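## Task

Move three pieces that start off the board onto their squares, read from the labels along the board's edge: black pawn to A5, white queen to A1, black queen to D2. All other squares must end with exactly their starting contents, every piece on the board must stand upright and lie wholly within its square, and nothing may count as placed if it only stays there because the robot is holding it.

## Robot and tools

Robot: two arms, left_arm and right_arm, each with six joints and a parallel gripper. The names are labels only; left_arm is mounted on the +y side. The simulation keeps running between calls, so arms continue toward the last commanded target while a reply is being written.

Frame: one shared world frame for all reported poses. Origin sits on the table surface midway between the arms, +x points out across the table, +z is up, +y is toward left_arm. Positions are in metres, orientations as quaternions w,x,y,z. A gripper's fingers extend along its own +z and close along its own y; the reported position is the point between the pads, roughly 1 cm back from the tips. Reported hand positions may be off, more so when reaching far.

Tool execute_actions. Argument actions is a list with zero or one entry. An empty list just reports the current state. A motion entry has rows (1 to 15 rows) and optional steps (1 to 15, default 15); each step lasts 1/30 s, each row is used for one step, and the final row is reused for any remaining steps. A wait entry has only steps (up to 300) and issues no new command; it returns once that many steps have elapsed since the previous result. Optional pictures (true/false) controls whether camera images come back; by default they do. A refused call moves nothing.

Each row is exactly 14 numbers covering both arms, even if one arm is idle: left_arm waist, shoulder, elbow, wrist pitch, wrist yaw, wrist roll, opening, then the same seven for right_arm. The six joint values are absolute target angles in radians (same form as the Joint positions line), not offsets. Stated ranges per arm: waist -2.880 to 2.880, shoulder 0.000 to 3.142, elbow 0.000 to 3.019, wrist pitch -1.693 to 1.571, wrist yaw -1.571 to 1.571, wrist roll -2.094 to 2.094. True limits may differ from these by up to 0.019 rad either way. A target more than 0.019 rad beyond a limit, and farther out than the joint's last reported angle, gets the call refused; a target past the real limit is clipped to it, and a "joint sent to its limit" line may appear (possibly referring to an earlier action). No such line does not prove there is more room. Opening is an absolute value from -1 (closed) to +1 (fully open, about 0.094 m between pads).

Motion is rate limited: per step each joint target is capped near its measured angle (waist 0.264 rad, shoulder 0.32, elbow 0.276, wrist pitch 0.33, wrist yaw 0.186, wrist roll 0.522), and if a step would shift a gripper over 70 mm, all of that arm's targets are pulled back. Far moves therefore take several actions. Arms keep heading for the last target until they settle, get blocked, or a step is HELD; after that, only a new action pushes further.

Result lines: the state line gives each arm's gripper position and quaternion. Joint positions and Joint velocities list each arm's joints (rad, rad/s) followed by the pad gap (m, m/s). grip_measured is the measured opening on the same -1..1 scale you command; each gripper may be off by about 1 mm. Joint torques are raw drive outputs in Joint positions order without the gripper; they are nonzero even unloaded and noisy. "joint command not followed" means a clearance check altered or blocked some joint targets; the rest of the row was still applied. HELD marks steps where your row was partly or wholly not sent. MOTOR HOT appears from 85 °C; at 100 °C an OVER-TEMPERATURE FAULT drops that arm until it cools, so avoid holding loads for long.

Gripping: away from the ends of the scale, fingers go to where grip_measured equals your number. To hold a piece, command an opening below the current grip_measured, about 0.03 lower for a firm hold, less for a gentler one. Pad force tops out around 50 to 62 N and is weaker on very thin parts. Expect occasional brief tugs on a held piece.

Tool zoom_image: camera (cam_head_left, cam_head_right, cam_left_wrist, cam_right_wrist) and region [x0, y0, x1, y1] in pixels of that camera's latest image, top-left origin, at most 504 by 504. All cameras give 896x504 images. Calibration data (intrinsics, distortion, world-to-camera transforms) was supplied for projecting between images and the world frame; it can be a little off, and wrist camera poses follow their arm's joint readings.

Tool finished_scene: argument scene, the current scene's number. Replying without a tool call ends everything.

Avoid: dropping pieces, knocking anything off the table (fails the task), toppling or shifting other pieces, slamming or shoving hard, and letting the arms collide or press on each other, which can end the scene. Release each piece so it stands alone, upright and centred in its square, before finishing.

Each tool is called after "Call:" in YAML: its name, and indented under it one key for each argument.

## Session

Call:
execute_actions:
  actions: []

Scene clock: 0.00 s of 5200.00 s.
left_arm: end_effector_position=(+0.4995, +0.5188, +0.1981) grip_measured=+1.000 end_effector_quat_wxyz=(+0.038, +0.672, -0.737, +0.066) | right_arm: end_effector_position=(+0.2122, -0.0491, +0.2464) grip_measured=+1.000 end_effector_quat_wxyz=(+0.643, -0.454, +0.510, -0.347)
Joint positions: left_arm=[ 0.416  1.837  1.743 -1.496  0.152 -1.139  0.094] | right_arm=[ 1.222  0.994  0.234  0.937  1.177 -1.387  0.094]
Joint velocities: left_arm=[-0.005  0.005 -0.012 -0.002 -0.022 -0.022  0.   ] | right_arm=[-0.005 -0.005 -0.022 -0.017  0.022 -0.007  0.   ]
Joint torques (N m, as the arm reports them, + toward a larger angle): no reading
Motor temperatures (°C, as the motors report them): left_arm=[30 31 27 27 28 30] | right_arm=[29 28 29 28 29 27]

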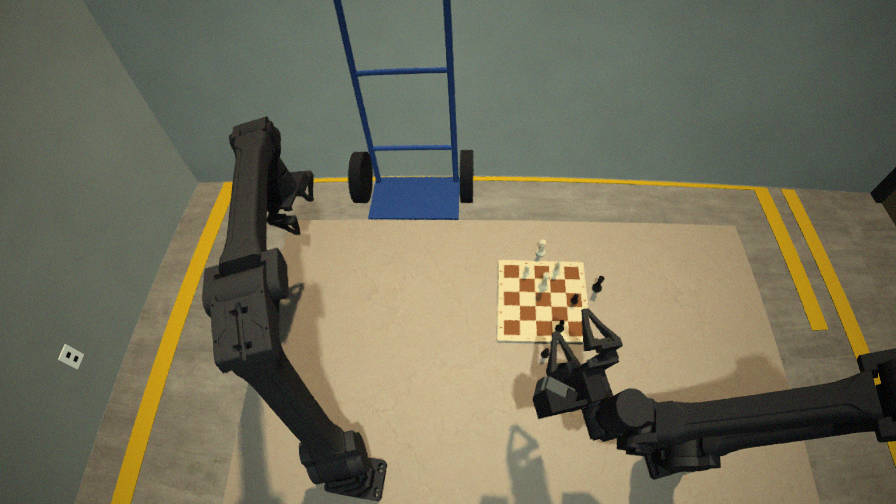

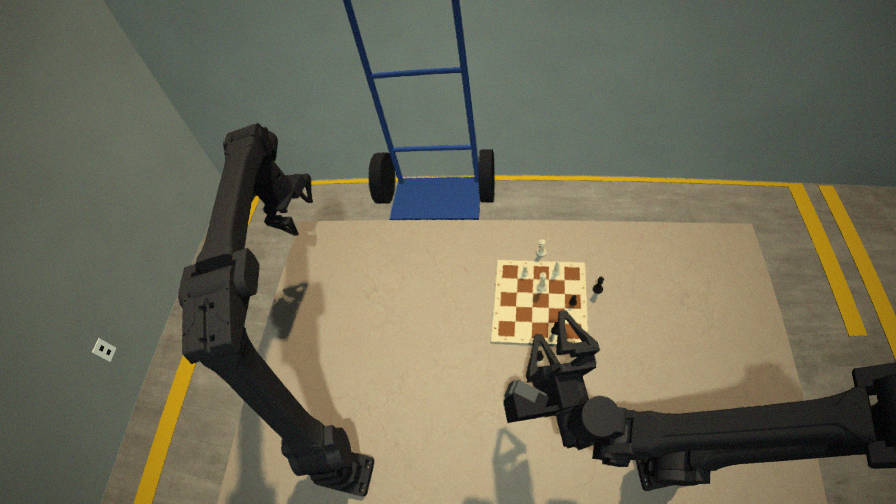

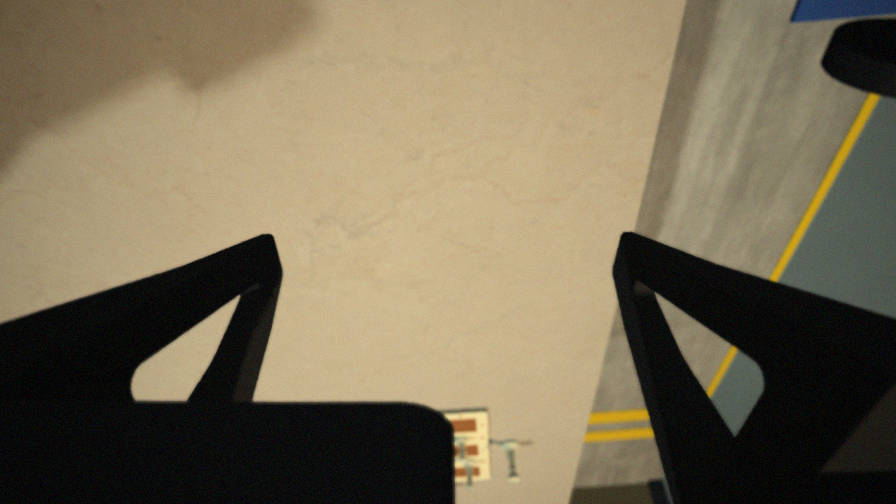

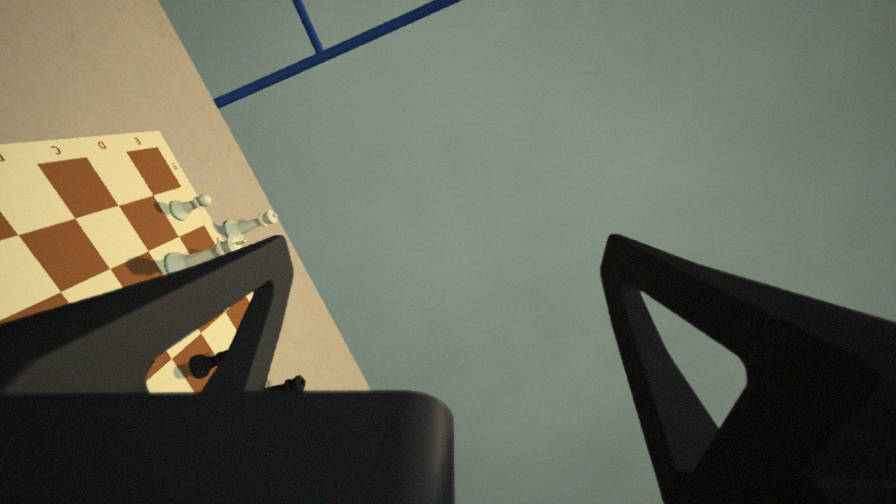

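Call:
zoom_image:
  camera: "cam_head_left"
  region: [470, 220, 650, 380]

Call:
zoom_image:
  camera: "cam_head_right"
  region: [470, 220, 650, 380]

Region (470, 220, 650, 380) of cam_head_left's 896x504 image, scaled by 2.800, with more detail than that image has.

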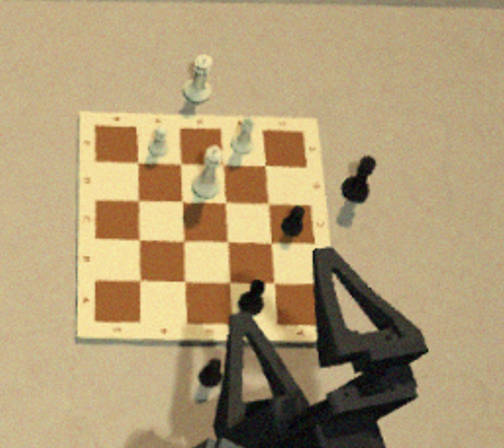

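Region (470, 220, 650, 380) of cam_head_right's 896x504 image, scaled by 2.800, with more detail than that image has.

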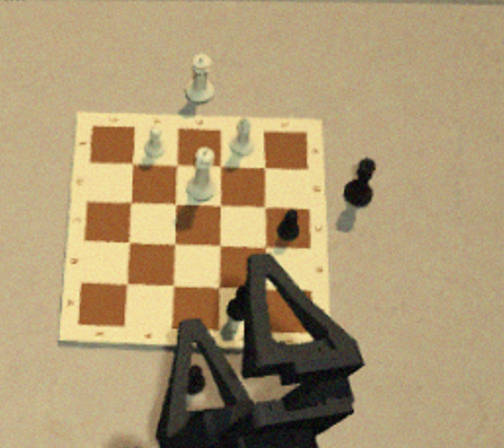

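Call:
execute_actions:
  actions:
    - {"rows":[[0.416,1.837,1.743,-1.496,0.152,-1.139,1,1.0,1.0,1.0,0.0,0.0,0.0,1]],"steps":15}
  pictures: false

Call:
execute_actions:
  actions:
    - {"steps":45}
  pictures: false

Scene clock: 34.77 s of 5200.00 s.
left_arm: end_effector_position=(+0.4995, +0.5188, +0.1981) grip_measured=+1.000 end_effector_quat_wxyz=(+0.038, +0.672, -0.737, +0.066) | right_arm: end_effector_position=(+0.2233, +0.1353, +0.3871) grip_measured=+1.000 end_effector_quat_wxyz=(+0.643, -0.498, +0.556, +0.171)
Joint positions: left_arm=[ 0.416  1.837  1.743 -1.496  0.152 -1.139  0.094] | right_arm=[ 1.001  1.     0.814  0.069  0.203 -0.448  0.094]
Joint velocities: left_arm=[ 0.005  0.005 -0.002  0.002 -0.081 -0.022  0.   ] | right_arm=[-0.015  0.015  0.926 -0.476 -1.56   1.78   0.   ]
Joint torques (N m, as the arm reports them, + toward a larger angle): left_arm=[ -0.6  -15.77   8.28   0.35   0.03  -0.23] | right_arm=[ 1.5  -5.47 14.26  1.24  0.03  0.07]
Motor temperatures (°C, as the motors report them): left_arm=[30 32 31 27 28 30] | right_arm=[29 28 32 29 29 27]
Steps of this call (steps 1 to 90: nothing new was sent; then 31.27 s passed at rest; steps 91 to 105: all 15 steps of this action). Readings (joint positions):
91: left_arm=[0.416 1.837 1.743 -1.496 0.152 -1.139] | right_arm=[1.207 0.993 0.244 0.894 1.119 -1.334]
92: left_arm=[0.416 1.837 1.743 -1.496 0.152 -1.139] | right_arm=[1.173 0.993 0.269 0.821 1.055 -1.272]
94: left_arm=[0.416 1.837 1.743 -1.496 0.152 -1.139] | right_arm=[1.097 0.996 0.342 0.673 0.923 -1.145]
98: left_arm=[0.416 1.837 1.743 -1.496 0.152 -1.139] | right_arm=[1.011 0.998 0.528 0.363 0.645 -0.874]
105: the state above

Scene clock: 36.27 s of 5200.00 s.
left_arm: end_effector_position=(+0.4995, +0.5188, +0.1981) grip_measured=+1.000 end_effector_quat_wxyz=(+0.038, +0.672, -0.737, +0.066) | right_arm: end_effector_position=(+0.1951, +0.1574, +0.4677) grip_measured=+1.000 end_effector_quat_wxyz=(+0.580, -0.404, +0.591, +0.390)
Joint positions: left_arm=[ 0.416  1.837  1.743 -1.496  0.152 -1.139  0.094] | right_arm=[ 1.001  0.996  0.966  0.007  0.003 -0.007  0.094]
Joint velocities: left_arm=[-0.005 -0.005 -0.012 -0.017  0.066 -0.022  0.   ] | right_arm=[ 0.015 -0.024  0.022 -0.012  0.051  0.095  0.   ]
Joint torques (N m, as the arm reports them, + toward a larger angle): left_arm=[ -0.75 -15.78   8.29   0.35   0.03  -0.18] | right_arm=[ 0.66 -5.44 12.97  1.07 -0.27  0.01]
Motor temperatures (°C, as the motors report them): left_arm=[30 32 30 27 28 30] | right_arm=[29 28 32 29 29 27]
Steps of this call (steps 1 to 45: the robot went on to your last target). Readings (joint positions):
1: left_arm=[0.416 1.837 1.743 -1.496 0.152 -1.139] | right_arm=[1.001 1.000 0.846 0.053 0.125 -0.382]
2: left_arm=[0.416 1.837 1.743 -1.496 0.152 -1.139] | right_arm=[1.001 1.000 0.877 0.038 0.059 -0.315]
4: left_arm=[0.416 1.837 1.743 -1.496 0.152 -1.139] | right_arm=[1.001 1.000 0.929 0.021 0.010 -0.205]
8: left_arm=[0.416 1.837 1.743 -1.496 0.152 -1.139] | right_arm=[1.001 0.996 0.966 0.018 0.003 -0.087]
45: the state above
All arms were judged still, so your last target was given up. Only a new action makes them travel on or press farther. Fingers that are still opening or closing keep moving.

Call:
execute_actions:
  actions:
    - {"rows":[[0.416,1.837,1.743,-1.496,0.152,-1.139,1,0.3,1.0,1.0,-0.8,0.0,0.0,1]],"steps":15}
  pictures: false

Call:
execute_actions:
  actions:
    - {"steps":20}
  pictures: false

Call:
execute_actions:
  actions:
    - {"rows":[[0.416,1.837,1.743,-1.496,0.152,-1.139,1,0.3,1.5,1.4,-1.47,0.0,0.0,1]],"steps":15}
  pictures: false

Call:
execute_actions:
  actions:
    - {"steps":25}

Scene clock: 48.33 s of 5200.00 s.
left_arm: end_effector_position=(+0.4995, +0.5188, +0.1981) grip_measured=+1.000 end_effector_quat_wxyz=(+0.038, +0.672, -0.737, +0.066) | right_arm: end_effector_position=(+0.3944, -0.1222, +0.2933) grip_measured=+1.000 end_effector_quat_wxyz=(+0.358, -0.211, +0.906, +0.080)
Joint positions: left_arm=[ 0.416  1.837  1.743 -1.496  0.152 -1.139  0.094] | right_arm=[ 0.26   1.007  0.97  -0.782  0.005 -0.005  0.094]
Joint velocities: left_arm=[-0.005 -0.005  0.002 -0.002  0.037  0.066  0.   ] | right_arm=[-0.444 -0.005 -0.007 -0.222 -0.022 -0.007  0.   ]
Joint torques (N m, as the arm reports them, + toward a larger angle): left_arm=[ -0.54 -15.98   8.32   0.32   0.06  -0.22] | right_arm=[ 6.17 -6.33 12.42  0.93 -0.29  0.04]
Motor temperatures (°C, as the motors report them): left_arm=[30 33 30 27 28 30] | right_arm=[29 28 34 29 29 27]
Steps of this call (steps 1 to 90: nothing new was sent; then 8.57 s passed at rest; steps 91 to 105: all 15 steps of this action). Readings (joint positions):
91: left_arm=[0.416 1.837 1.743 -1.496 0.152 -1.139] | right_arm=[0.989 0.996 0.968 -0.034 -0.004 -0.007]
92: left_arm=[0.416 1.837 1.743 -1.496 0.152 -1.139] | right_arm=[0.961 0.993 0.970 -0.098 -0.005 -0.007]
94: left_arm=[0.416 1.837 1.743 -1.496 0.152 -1.139] | right_arm=[0.869 0.992 0.970 -0.230 -0.005 -0.007]
98: left_arm=[0.416 1.837 1.743 -1.496 0.152 -1.139] | right_arm=[0.637 0.999 0.970 -0.504 -0.004 -0.007]
105: the state above

Scene clock: 49.00 s of 5200.00 s.
left_arm: end_effector_position=(+0.4995, +0.5188, +0.1981) grip_measured=+1.000 end_effector_quat_wxyz=(+0.038, +0.672, -0.737, +0.066) | right_arm: end_effector_position=(+0.3849, -0.1076, +0.2916) grip_measured=+1.000 end_effector_quat_wxyz=(+0.352, -0.229, +0.903, +0.087)
Joint positions: left_arm=[ 0.416  1.837  1.743 -1.496  0.152 -1.139  0.094] | right_arm=[ 0.3    1.007  0.97  -0.793  0.002 -0.004  0.094]
Joint velocities: left_arm=[-0.005 -0.005  0.007  0.002  0.022  0.051  0.   ] | right_arm=[-0.005 -0.015 -0.007  0.007  0.037  0.081  0.   ]
Joint torques (N m, as the arm reports them, + toward a larger angle): left_arm=[ -0.83 -15.83   8.18   0.26   0.04  -0.18] | right_arm=[ 0.73 -5.9  12.36  0.71 -0.21  0.  ]
Motor temperatures (°C, as the motors report them): left_arm=[30 33 30 27 28 30] | right_arm=[29 28 34 29 29 27]
Steps of this call (steps 1 to 20: the robot went on to your last target). Readings (joint positions):
1: left_arm=[0.416 1.837 1.743 -1.496 0.152 -1.139] | right_arm=[0.253 1.007 0.970 -0.787 0.005 -0.004]
2: left_arm=[0.416 1.837 1.743 -1.496 0.152 -1.139] | right_arm=[0.256 1.007 0.970 -0.790 0.005 -0.004]
4: left_arm=[0.416 1.837 1.743 -1.496 0.152 -1.139] | right_arm=[0.275 1.007 0.970 -0.793 0.004 -0.004]
8: left_arm=[0.416 1.837 1.743 -1.496 0.152 -1.139] | right_arm=[0.299 1.007 0.970 -0.793 0.002 -0.004]
20: the state above

Scene clock: 49.50 s of 5200.00 s.
left_arm: end_effector_position=(+0.4995, +0.5188, +0.1981) grip_measured=+1.000 end_effector_quat_wxyz=(+0.038, +0.672, -0.737, +0.066) | right_arm: end_effector_position=(+0.3965, -0.1014, +0.1870) grip_measured=+1.000 end_effector_quat_wxyz=(-0.046, -0.246, +0.968, -0.013)
Joint positions: left_arm=[ 0.416  1.837  1.743 -1.496  0.152 -1.139  0.094] | right_arm=[ 0.3    1.564  1.359 -1.461  0.002 -0.004  0.094]
Joint velocities: left_arm=[-0.015  0.005 -0.007 -0.027 -0.066 -0.066  0.   ] | right_arm=[-0.015 -0.337  0.002 -0.017 -0.022 -0.007  0.   ]
Joint torques (N m, as the arm reports them, + toward a larger angle): left_arm=[ -0.83 -15.78   8.22   0.34   0.07  -0.15] | right_arm=[  1.68 -17.6   11.99  -0.43  -0.21  -0.02]
Motor temperatures (°C, as the motors report them): left_arm=[30 33 30 27 28 30] | right_arm=[29 28 34 29 29 27]
Steps of this call (steps 1 to 15: all 15 steps of this action). Readings (joint positions):
1: left_arm=[0.416 1.837 1.743 -1.496 0.152 -1.139] | right_arm=[0.300 1.032 1.003 -0.871 0.002 -0.004]
2: left_arm=[0.416 1.837 1.743 -1.496 0.152 -1.139] | right_arm=[0.300 1.088 1.073 -0.994 0.002 -0.004]
4: left_arm=[0.416 1.837 1.743 -1.496 0.152 -1.139] | right_arm=[0.300 1.257 1.253 -1.225 0.002 -0.004]
8: left_arm=[0.416 1.837 1.743 -1.496 0.152 -1.139] | right_arm=[0.300 1.518 1.408 -1.406 0.002 -0.004]
15: the state above

Scene clock: 50.33 s of 5200.00 s.
left_arm: end_effector_position=(+0.4995, +0.5188, +0.1981) grip_measured=+1.000 end_effector_quat_wxyz=(+0.038, +0.672, -0.737, +0.066) | right_arm: end_effector_position=(+0.3924, -0.1036, +0.2135) grip_measured=+1.000 end_effector_quat_wxyz=(-0.015, -0.246, +0.969, -0.005)
Joint positions: left_arm=[ 0.416  1.837  1.743 -1.496  0.152 -1.139  0.094] | right_arm=[ 0.3    1.5    1.359 -1.461  0.002 -0.004  0.094]
Joint velocities: left_arm=[-0.015  0.005 -0.007 -0.007  0.037  0.066  0.   ] | right_arm=[-0.015 -0.015 -0.007  0.002  0.037 -0.051  0.   ]
Joint torques (N m, as the arm reports them, + toward a larger angle): left_arm=[ -0.5  -15.68   8.32   0.29   0.05  -0.22] | right_arm=[  0.65 -12.63  12.16  -0.49  -0.15   0.01]
Motor temperatures (°C, as the motors report them): left_arm=[30 33 30 27 28 30] | right_arm=[29 28 34 29 29 27]
Steps of this call (steps 1 to 25: the robot went on to your last target). Readings (joint positions):
1: left_arm=[0.416 1.837 1.743 -1.496 0.152 -1.139] | right_arm=[0.300 1.553 1.359 -1.461 0.002 -0.004]
2: left_arm=[0.416 1.837 1.743 -1.496 0.152 -1.139] | right_arm=[0.300 1.542 1.359 -1.461 0.002 -0.004]
4: left_arm=[0.416 1.837 1.743 -1.496 0.152 -1.139] | right_arm=[0.300 1.520 1.359 -1.461 0.002 -0.004]
8: left_arm=[0.416 1.837 1.743 -1.496 0.152 -1.139] | right_arm=[0.300 1.500 1.359 -1.461 0.002 -0.004]
25: the state above
camera_calibration (this result's frames):
cam_right_wrist: T_world_to_cam=[[0.479379, -0.877465, 0.0158394, -0.285236], [-0.697032, -0.369714, 0.614376, 0.107008], [-0.533237, -0.30556, -0.788855, 0.472763], [0, 0, 0, 1]] pos_world=[0.46342, -0.0662648, 0.311716]

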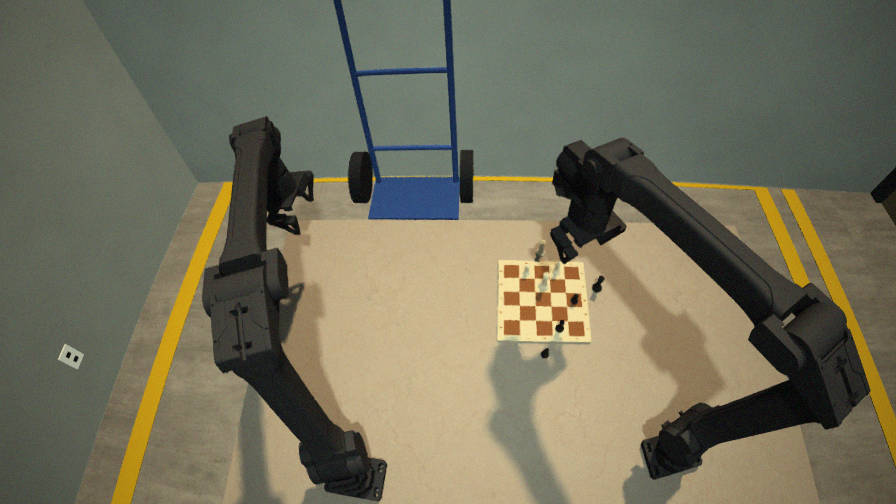

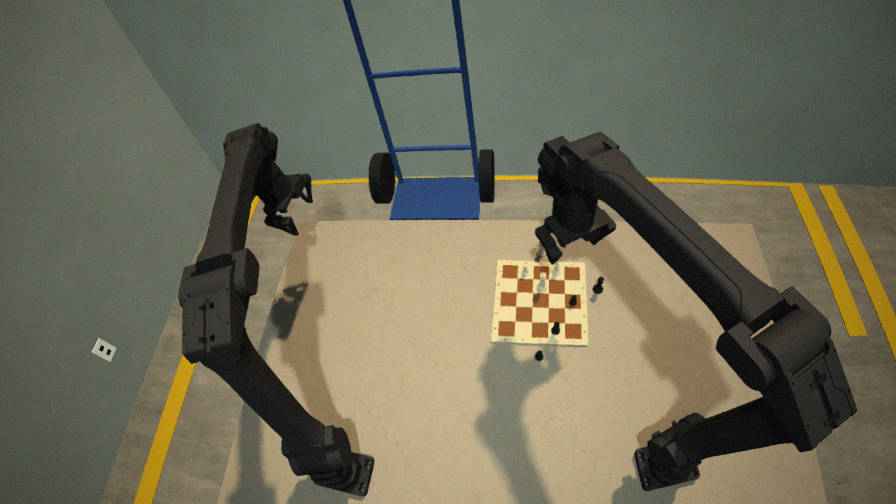

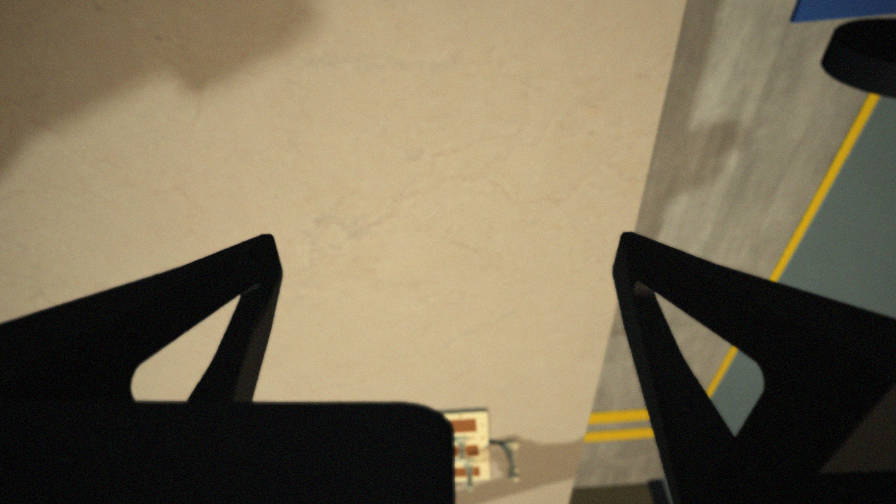

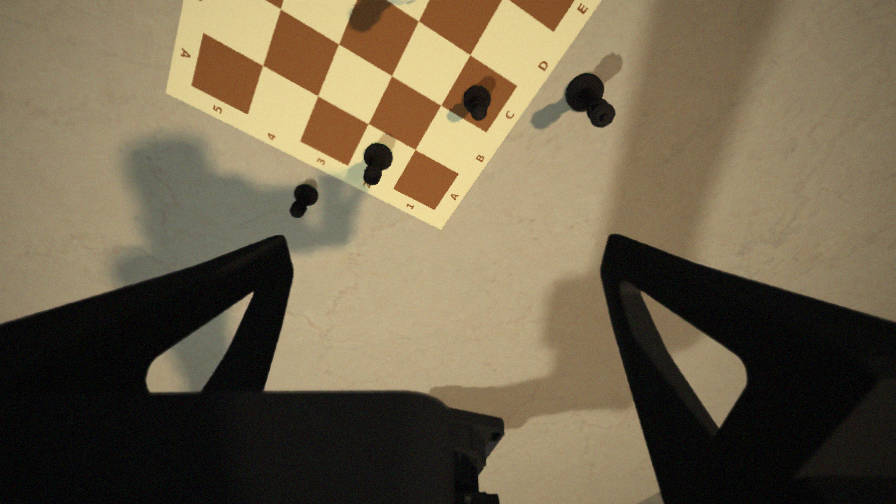

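Call:
zoom_image:
  camera: "cam_right_wrist"
  region: [150, 0, 650, 250]

Region (150, 0, 650, 250) of cam_right_wrist's 896x504 image, scaled by 1.008, with more detail than that image has.

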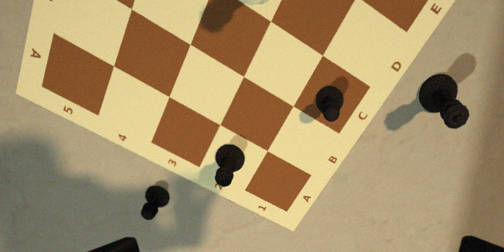

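Call:
execute_actions:
  actions:
    - {"rows":[[0.416,1.837,1.743,-1.496,0.152,-1.139,1,0.31,1.495,1.385,-1.459,0,0,0.9],[0.416,1.837,1.743,-1.496,0.152,-1.139,1,0.325,1.488,1.36,-1.44,0,0,0.8],[0.416,1.837,1.743,-1.496,0.152,-1.139,1,0.345,1.478,1.33,-1.42,0,0,0.7],[0.416,1.837,1.743,-1.496,0.152,-1.139,1,0.37,1.466,1.293,-1.39,0,0,0.6],[0.416,1.837,1.743,-1.496,0.152,-1.139,1,0.397,1.453,1.253,-1.36,0,0,0.5],[0.416,1.837,1.743,-1.496,0.152,-1.139,1,0.425,1.44,1.21,-1.33,0,0,0.4],[0.416,1.837,1.743,-1.496,0.152,-1.139,1,0.456,1.425,1.163,-1.296,0,0,0.3],[0.416,1.837,1.743,-1.496,0.152,-1.139,1,0.487,1.41,1.117,-1.26,0,0,0.2],[0.416,1.837,1.743,-1.496,0.152,-1.139,1,0.515,1.396,1.074,-1.23,0,0,0.1],[0.416,1.837,1.743,-1.496,0.152,-1.139,1,0.542,1.383,1.033,-1.2,0,0,0],[0.416,1.837,1.743,-1.496,0.152,-1.139,1,0.567,1.371,0.995,-1.17,0,0,0],[0.416,1.837,1.743,-1.496,0.152,-1.139,1,0.587,1.361,0.965,-1.15,0,0,0],[0.416,1.837,1.743,-1.496,0.152,-1.139,1,0.6,1.355,0.945,-1.135,0,0,0],[0.416,1.837,1.743,-1.496,0.152,-1.139,1,0.608,1.351,0.933,-1.126,0,0,0],[0.416,1.837,1.743,-1.496,0.152,-1.139,1,0.612,1.349,0.927,-1.122,0,0,0]],"steps":15}
  pictures: false

Call:
execute_actions:
  actions:
    - {"steps":20}

Scene clock: 138.33 s of 5200.00 s.
left_arm: end_effector_position=(+0.4995, +0.5188, +0.1981) grip_measured=+1.000 end_effector_quat_wxyz=(+0.038, +0.672, -0.737, +0.066) | right_arm: end_effector_position=(+0.2489, -0.0532, +0.1005) grip_measured=+0.002 end_effector_quat_wxyz=(-0.022, -0.401, +0.916, -0.009)
Joint positions: left_arm=[ 0.416  1.837  1.743 -1.496  0.152 -1.139  0.094] | right_arm=[ 0.626  1.384  0.925 -1.16  -0.001 -0.004  0.047]
Joint velocities: left_arm=[ 0.005  0.005  0.007 -0.007 -0.081 -0.037  0.   ] | right_arm=[ 0.396 -0.112 -0.54   0.252 -0.022  0.037 -0.   ]
Joint torques (N m, as the arm reports them, + toward a larger angle): left_arm=[ -0.41 -15.92   8.25   0.32   0.06  -0.2 ] | right_arm=[ -1.52 -11.79  10.85   0.41  -0.07   0.04]
Motor temperatures (°C, as the motors report them): left_arm=[30 33 30 27 28 30] | right_arm=[29 29 35 29 29 27]
Steps of this call (steps 1 to 15: the robot went on to your last target; steps 16 to 90: nothing new was sent; then 84.50 s passed at rest; steps 91 to 105: all 15 steps of this action). Readings (joint positions):
91: left_arm=[0.416 1.837 1.743 -1.496 0.152 -1.139] | right_arm=[0.300 1.500 1.359 -1.461 0.002 -0.004]
92: left_arm=[0.416 1.837 1.743 -1.496 0.152 -1.139] | right_arm=[0.301 1.500 1.359 -1.459 0.002 -0.004]
94: left_arm=[0.416 1.837 1.743 -1.496 0.152 -1.139] | right_arm=[0.312 1.495 1.340 -1.433 0.002 -0.004]
98: left_arm=[0.416 1.837 1.743 -1.496 0.152 -1.139] | right_arm=[0.400 1.450 1.199 -1.323 0.002 -0.004]
105: the state above

Scene clock: 139.00 s of 5200.00 s.
left_arm: end_effector_position=(+0.4995, +0.5188, +0.1981) grip_measured=+1.000 end_effector_quat_wxyz=(+0.038, +0.672, -0.737, +0.066) | right_arm: end_effector_position=(+0.2501, -0.0569, +0.0993) grip_measured=+0.002 end_effector_quat_wxyz=(-0.011, -0.396, +0.918, -0.004)
Joint positions: left_arm=[ 0.416  1.837  1.743 -1.496  0.152 -1.139  0.094] | right_arm=[ 0.616  1.365  0.904 -1.134 -0.001 -0.004  0.047]
Joint velocities: left_arm=[ 0.015 -0.015 -0.007 -0.007 -0.007 -0.007  0.   ] | right_arm=[ 0.005 -0.015 -0.007  0.002 -0.051  0.022  0.   ]
Joint torques (N m, as the arm reports them, + toward a larger angle): left_arm=[ -0.77 -16.13   8.36   0.5    0.01  -0.2 ] | right_arm=[  0.84 -10.82   9.8    0.29  -0.04  -0.05]
Motor temperatures (°C, as the motors report them): left_arm=[30 33 30 27 28 30] | right_arm=[29 29 35 29 29 27]
Steps of this call (steps 1 to 20: the robot went on to your last target). Readings (joint positions):
1: left_arm=[0.416 1.837 1.743 -1.496 0.152 -1.139] | right_arm=[0.635 1.381 0.912 -1.153 -0.001 -0.004]
2: left_arm=[0.416 1.837 1.743 -1.496 0.152 -1.139] | right_arm=[0.637 1.380 0.905 -1.149 -0.001 -0.004]
4: left_arm=[0.416 1.837 1.743 -1.496 0.152 -1.139] | right_arm=[0.631 1.379 0.904 -1.142 -0.001 -0.004]
8: left_arm=[0.416 1.837 1.743 -1.496 0.152 -1.139] | right_arm=[0.618 1.369 0.904 -1.134 -0.001 -0.004]
20: the state above
camera_calibration (this result's frames):
cam_right_wrist: T_world_to_cam=[[0.728659, -0.68475, 0.013218, -0.225352], [-0.549345, -0.572828, 0.608349, 0.0472917], [-0.408995, -0.45054, -0.79356, 0.282114], [0, 0, 0, 1]] pos_world=[0.305568, -0.000116114, 0.198083]

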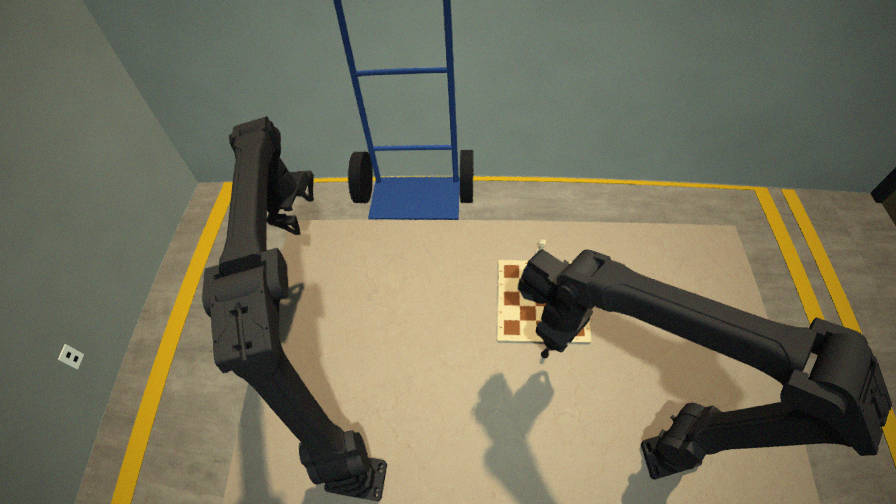

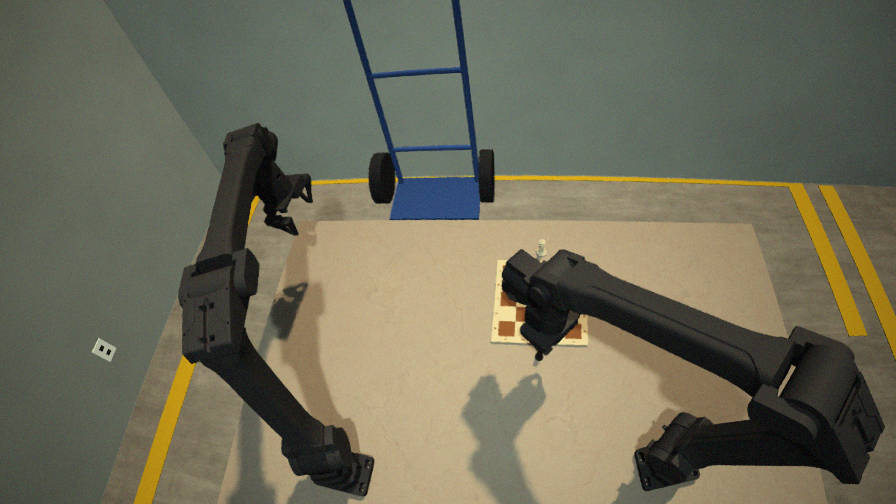

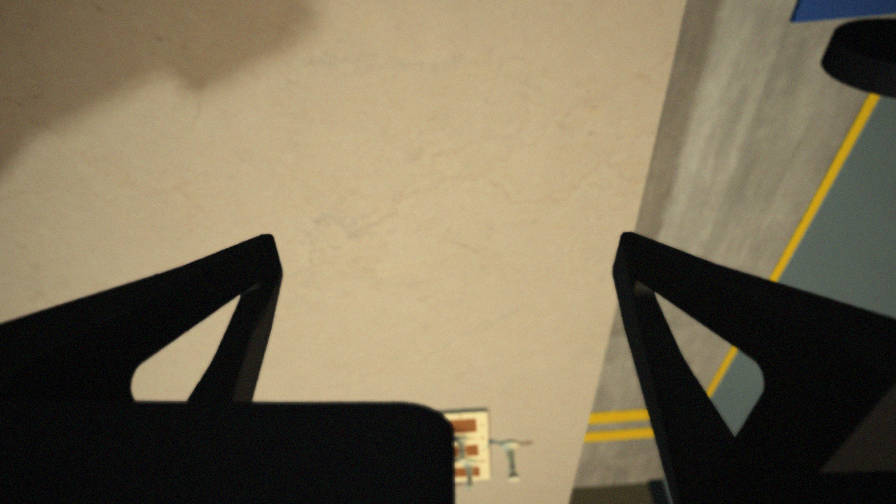

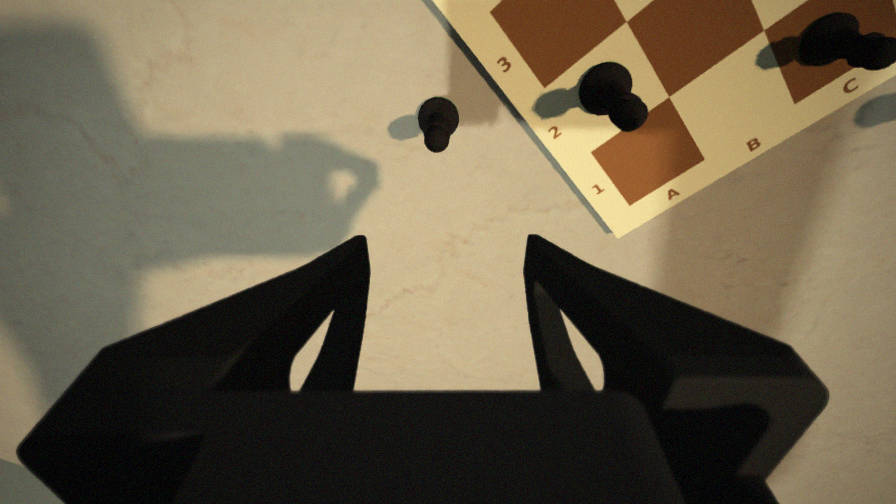

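Call:
execute_actions:
  actions:
    - {"rows":[[0.416,1.837,1.743,-1.496,0.152,-1.139,1,0.616,1.365,0.922,-1.11,0,0,0],[0.416,1.837,1.743,-1.496,0.152,-1.139,1,0.618,1.371,0.917,-1.097,0,0,0],[0.416,1.837,1.743,-1.496,0.152,-1.139,1,0.62,1.378,0.911,-1.082,0,0,0],[0.416,1.837,1.743,-1.496,0.152,-1.139,1,0.622,1.386,0.905,-1.066,0,0,0],[0.416,1.837,1.743,-1.496,0.152,-1.139,1,0.624,1.394,0.898,-1.049,0,0,0],[0.416,1.837,1.743,-1.496,0.152,-1.139,1,0.626,1.402,0.892,-1.032,0,0,0],[0.416,1.837,1.743,-1.496,0.152,-1.139,1,0.628,1.41,0.885,-1.016,0,0,0],[0.416,1.837,1.743,-1.496,0.152,-1.139,1,0.63,1.417,0.88,-1.002,0,0,0],[0.416,1.837,1.743,-1.496,0.152,-1.139,1,0.631,1.422,0.876,-0.991,0,0,0],[0.416,1.837,1.743,-1.496,0.152,-1.139,1,0.632,1.426,0.872,-0.982,0,0,0]],"steps":15}
  pictures: false

Call:
execute_actions:
  actions:
    - {"steps":12}

Scene clock: 160.03 s of 5200.00 s.
left_arm: end_effector_position=(+0.4995, +0.5188, +0.1981) grip_measured=+1.000 end_effector_quat_wxyz=(+0.038, +0.672, -0.737, +0.066) | right_arm: end_effector_position=(+0.2566, -0.0454, +0.0642) grip_measured=+0.002 end_effector_quat_wxyz=(+0.004, -0.400, +0.916, +0.002)
Joint positions: left_arm=[ 0.416  1.837  1.743 -1.496  0.152 -1.139  0.094] | right_arm=[ 0.625  1.429  0.863 -0.996 -0.001 -0.004  0.047]
Joint velocities: left_arm=[ 0.005  0.015 -0.012 -0.002  0.081 -0.007  0.   ] | right_arm=[ 0.015  0.034 -0.037 -0.017  0.007 -0.037  0.   ]
Joint torques (N m, as the arm reports them, + toward a larger angle): left_arm=[ -0.41 -15.85   8.21   0.45  -0.01  -0.2 ] | right_arm=[  1.56 -10.82   8.73   0.33  -0.03  -0.01]
Motor temperatures (°C, as the motors report them): left_arm=[30 33 31 27 28 30] | right_arm=[29 29 35 29 29 27]
Steps of this call (steps 1 to 15: the robot went on to your last target; steps 16 to 90: nothing new was sent; then 17.53 s passed at rest; steps 91 to 105: all 15 steps of this action). Readings (joint positions):
91: left_arm=[0.416 1.837 1.743 -1.496 0.152 -1.139] | right_arm=[0.616 1.365 0.904 -1.131 -0.001 -0.004]
92: left_arm=[0.416 1.837 1.743 -1.496 0.152 -1.139] | right_arm=[0.616 1.365 0.904 -1.125 -0.001 -0.004]
94: left_arm=[0.416 1.837 1.743 -1.496 0.152 -1.139] | right_arm=[0.616 1.366 0.904 -1.104 -0.001 -0.004]
98: left_arm=[0.416 1.837 1.743 -1.496 0.152 -1.139] | right_arm=[0.618 1.384 0.893 -1.040 -0.001 -0.004]
105: the state above

Scene clock: 160.43 s of 5200.00 s.
left_arm: end_effector_position=(+0.4995, +0.5188, +0.1981) grip_measured=+1.000 end_effector_quat_wxyz=(+0.038, +0.672, -0.737, +0.066) | right_arm: end_effector_position=(+0.2568, -0.0452, +0.0638) grip_measured=+0.002 end_effector_quat_wxyz=(+0.004, -0.400, +0.916, +0.002)
Joint positions: left_arm=[ 0.416  1.837  1.743 -1.496  0.152 -1.139  0.094] | right_arm=[ 0.625  1.429  0.862 -0.993 -0.001 -0.004  0.047]
Joint velocities: left_arm=[-0.005  0.005  0.022  0.017  0.037 -0.007  0.   ] | right_arm=[-0.005  0.005  0.002  0.012 -0.022  0.007 -0.   ]
Joint torques (N m, as the arm reports them, + toward a larger angle): left_arm=[ -0.59 -16.31   8.25   0.34   0.07  -0.19] | right_arm=[ 2.01 -9.69  8.55  0.38 -0.04  0.02]
Motor temperatures (°C, as the motors report them): left_arm=[30 33 31 27 28 30] | right_arm=[29 29 35 29 29 27]
Steps of this call (steps 1 to 12: the robot went on to your last target). Readings (joint positions):
1: left_arm=[0.416 1.837 1.743 -1.496 0.152 -1.139] | right_arm=[0.625 1.429 0.862 -0.996 -0.001 -0.004]
2: left_arm=[0.416 1.837 1.743 -1.496 0.152 -1.139] | right_arm=[0.625 1.429 0.862 -0.996 -0.001 -0.004]
4: left_arm=[0.416 1.837 1.743 -1.496 0.152 -1.139] | right_arm=[0.625 1.429 0.862 -0.994 -0.001 -0.004]
8: left_arm=[0.416 1.837 1.743 -1.496 0.152 -1.139] | right_arm=[0.625 1.429 0.862 -0.993 -0.001 -0.004]
12: the state above
camera_calibration (this result's frames):
cam_right_wrist: T_world_to_cam=[[0.734326, -0.678664, 0.0134214, -0.222998], [-0.558239, -0.592539, 0.580747, 0.0824297], [-0.386179, -0.43395, -0.813973, 0.25825], [0, 0, 0, 1]] pos_world=[0.3095, 0.00956932, 0.165331]

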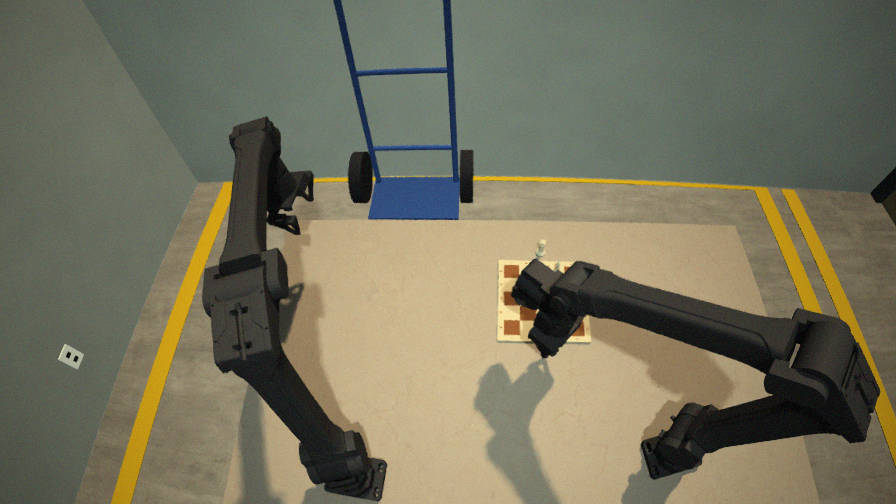

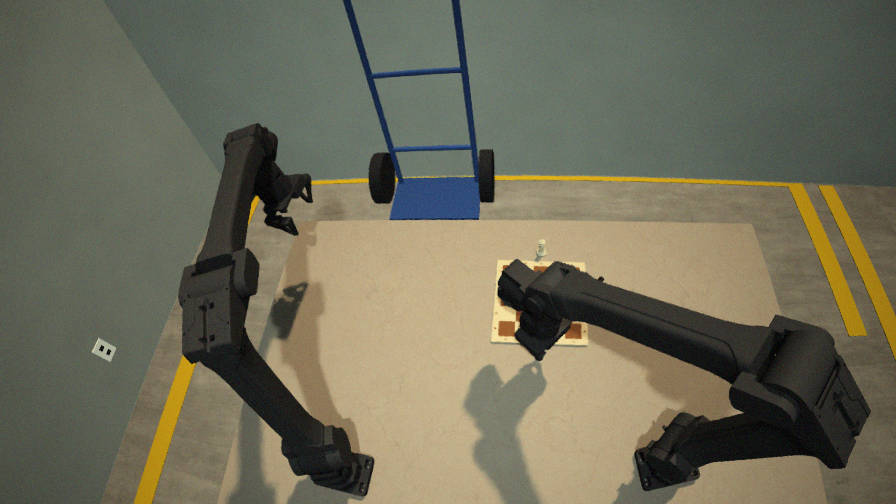

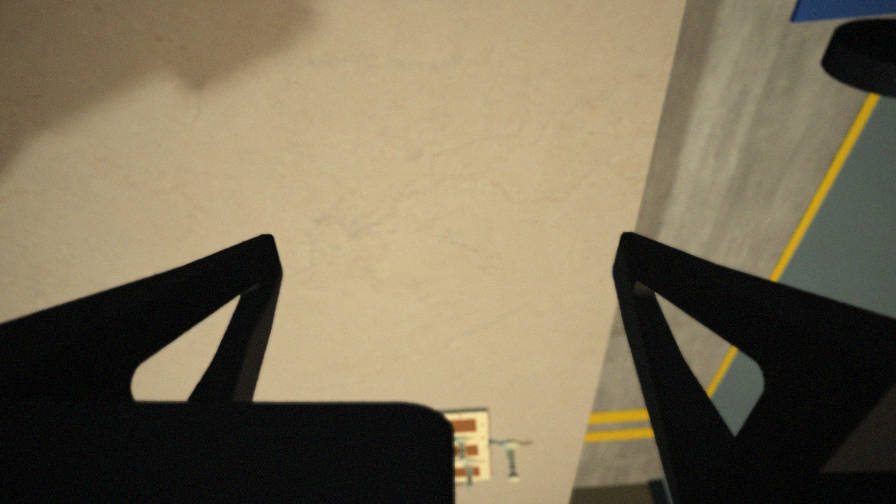

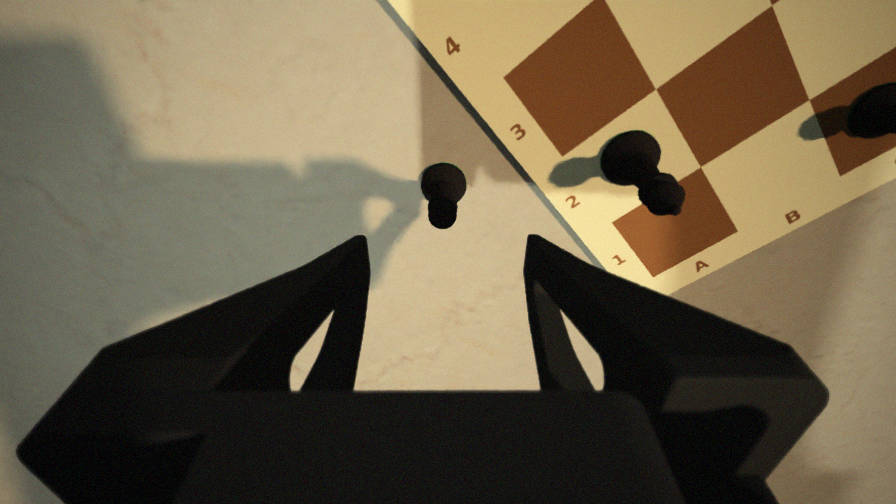

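Call:
execute_actions:
  actions:
    - {"rows":[[0.416,1.837,1.743,-1.496,0.152,-1.139,1,0.633,1.429,0.867,-0.976,0,0,-0.1],[0.416,1.837,1.743,-1.496,0.152,-1.139,1,0.634,1.433,0.862,-0.968,0,0,-0.2],[0.416,1.837,1.743,-1.496,0.152,-1.139,1,0.635,1.438,0.856,-0.958,0,0,-0.3],[0.416,1.837,1.743,-1.496,0.152,-1.139,1,0.636,1.444,0.85,-0.947,0,0,-0.3],[0.416,1.837,1.743,-1.496,0.152,-1.139,1,0.636,1.451,0.844,-0.935,0,0,-0.3],[0.416,1.837,1.743,-1.496,0.152,-1.139,1,0.636,1.458,0.838,-0.923,0,0,-0.3],[0.416,1.837,1.743,-1.496,0.152,-1.139,1,0.636,1.465,0.833,-0.911,0,0,-0.3],[0.416,1.837,1.743,-1.496,0.152,-1.139,1,0.636,1.472,0.828,-0.9,0,0,-0.3],[0.416,1.837,1.743,-1.496,0.152,-1.139,1,0.636,1.479,0.823,-0.889,0,0,-0.3],[0.416,1.837,1.743,-1.496,0.152,-1.139,1,0.636,1.485,0.819,-0.879,0,0,-0.3],[0.416,1.837,1.743,-1.496,0.152,-1.139,1,0.636,1.49,0.816,-0.872,0,0,-0.3],[0.416,1.837,1.743,-1.496,0.152,-1.139,1,0.636,1.493,0.813,-0.867,0,0,-0.3],[0.416,1.837,1.743,-1.496,0.152,-1.139,1,0.636,1.495,0.812,-0.864,0,0,-0.3]],"steps":15}
  pictures: false

Call:
execute_actions:
  actions:
    - {"steps":12}

Scene clock: 181.67 s of 5200.00 s.
left_arm: end_effector_position=(+0.4995, +0.5188, +0.1981) grip_measured=+1.000 end_effector_quat_wxyz=(+0.038, +0.672, -0.737, +0.066) | right_arm: end_effector_position=(+0.2535, -0.0474, +0.0249) grip_measured=-0.298 end_effector_quat_wxyz=(+0.001, -0.401, +0.916, +0.001)
Joint positions: left_arm=[ 0.416  1.837  1.743 -1.496  0.152 -1.139  0.094] | right_arm=[ 0.628  1.494  0.806 -0.88  -0.001 -0.004  0.033]
Joint velocities: left_arm=[-0.005  0.005 -0.002 -0.002 -0.037  0.007  0.   ] | right_arm=[-0.005  0.103 -0.081  0.051 -0.11  -0.022  0.   ]
Joint torques (N m, as the arm reports them, + toward a larger angle): left_arm=[ -0.54 -16.36   8.39   0.45   0.05  -0.22] | right_arm=[  1.81 -11.03   8.06   0.32  -0.11  -0.01]
Motor temperatures (°C, as the motors report them): left_arm=[30 34 31 27 28 30] | right_arm=[29 29 34 29 29 27]
Steps of this call (steps 1 to 15: the robot went on to your last target; steps 16 to 90: nothing new was sent; then 17.73 s passed at rest; steps 91 to 105: all 15 steps of this action). Readings (joint positions):
91: left_arm=[0.416 1.837 1.743 -1.496 0.152 -1.139] | right_arm=[0.625 1.429 0.862 -0.993 -0.001 -0.004]
92: left_arm=[0.416 1.837 1.743 -1.496 0.152 -1.139] | right_arm=[0.625 1.429 0.862 -0.989 -0.001 -0.004]
94: left_arm=[0.416 1.837 1.743 -1.496 0.152 -1.139] | right_arm=[0.626 1.430 0.857 -0.975 -0.001 -0.004]
98: left_arm=[0.416 1.837 1.743 -1.496 0.152 -1.139] | right_arm=[0.627 1.442 0.838 -0.932 -0.001 -0.004]
105: the state above

Scene clock: 182.07 s of 5200.00 s.
left_arm: end_effector_position=(+0.4995, +0.5188, +0.1981) grip_measured=+1.000 end_effector_quat_wxyz=(+0.038, +0.672, -0.737, +0.066) | right_arm: end_effector_position=(+0.2532, -0.0478, +0.0231) grip_measured=-0.298 end_effector_quat_wxyz=(+0.000, -0.401, +0.916, +0.001)
Joint positions: left_arm=[ 0.416  1.837  1.743 -1.496  0.152 -1.139  0.094] | right_arm=[ 0.628  1.498  0.804 -0.876 -0.001 -0.004  0.033]
Joint velocities: left_arm=[-0.005 -0.005 -0.002 -0.012 -0.066 -0.037  0.   ] | right_arm=[-0.015 -0.005 -0.007  0.012 -0.022  0.007  0.002]
Joint torques (N m, as the arm reports them, + toward a larger angle): left_arm=[ -1.25 -16.51   8.35   0.37   0.06  -0.21] | right_arm=[  1.4  -10.39   8.09   0.39  -0.1   -0.01]
Motor temperatures (°C, as the motors report them): left_arm=[30 34 31 27 28 30] | right_arm=[29 29 34 29 29 27]
Steps of this call (steps 1 to 12: the robot went on to your last target). Readings (joint positions):
1: left_arm=[0.416 1.837 1.743 -1.496 0.152 -1.139] | right_arm=[0.628 1.497 0.805 -0.879 -0.001 -0.004]
2: left_arm=[0.416 1.837 1.743 -1.496 0.152 -1.139] | right_arm=[0.628 1.498 0.804 -0.879 -0.001 -0.004]
4: left_arm=[0.416 1.837 1.743 -1.496 0.152 -1.139] | right_arm=[0.628 1.498 0.804 -0.877 -0.001 -0.004]
8: left_arm=[0.416 1.837 1.743 -1.496 0.152 -1.139] | right_arm=[0.628 1.498 0.804 -0.876 -0.001 -0.004]
12: the state above
camera_calibration (this result's frames):
cam_right_wrist: T_world_to_cam=[[0.736216, -0.676615, 0.0133709, -0.221855], [-0.553164, -0.590273, 0.587867, 0.10121], [-0.389867, -0.440193, -0.808847, 0.223038], [0, 0, 0, 1]] pos_world=[0.306274, 0.007811, 0.123872]

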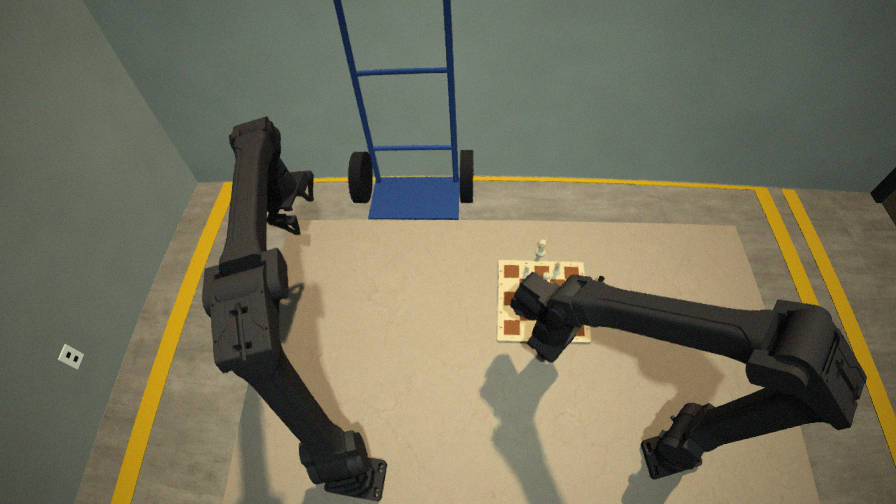

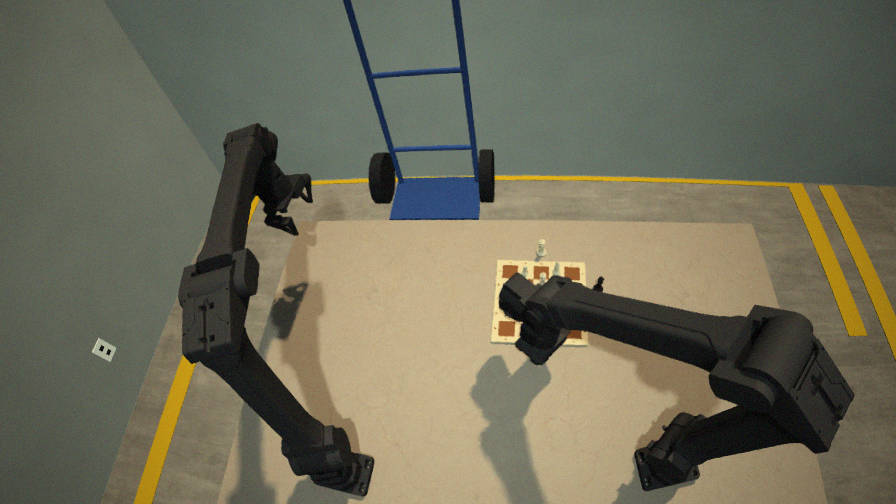

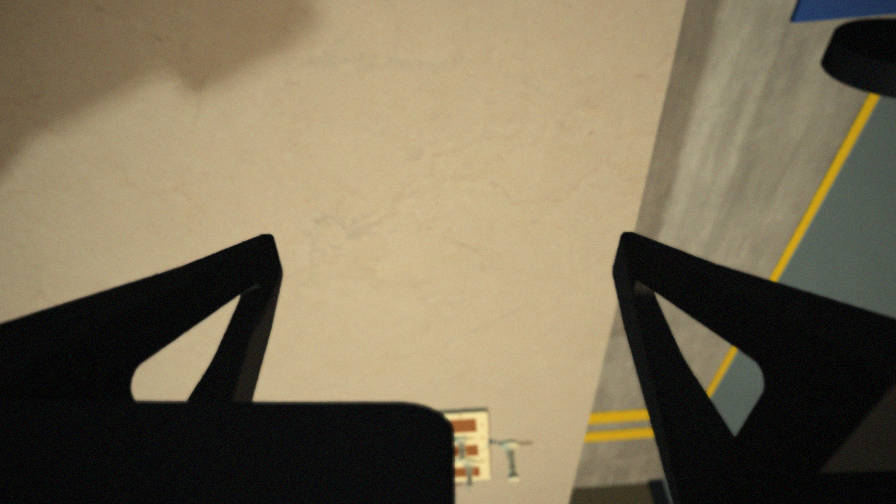

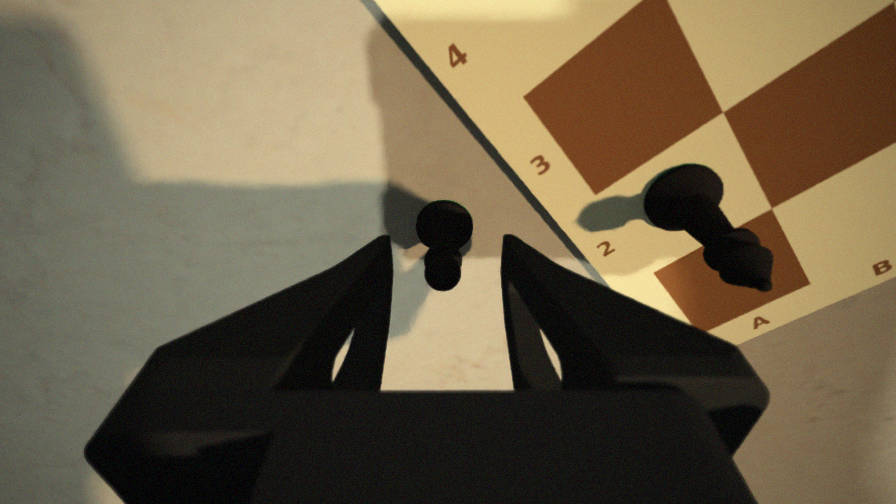

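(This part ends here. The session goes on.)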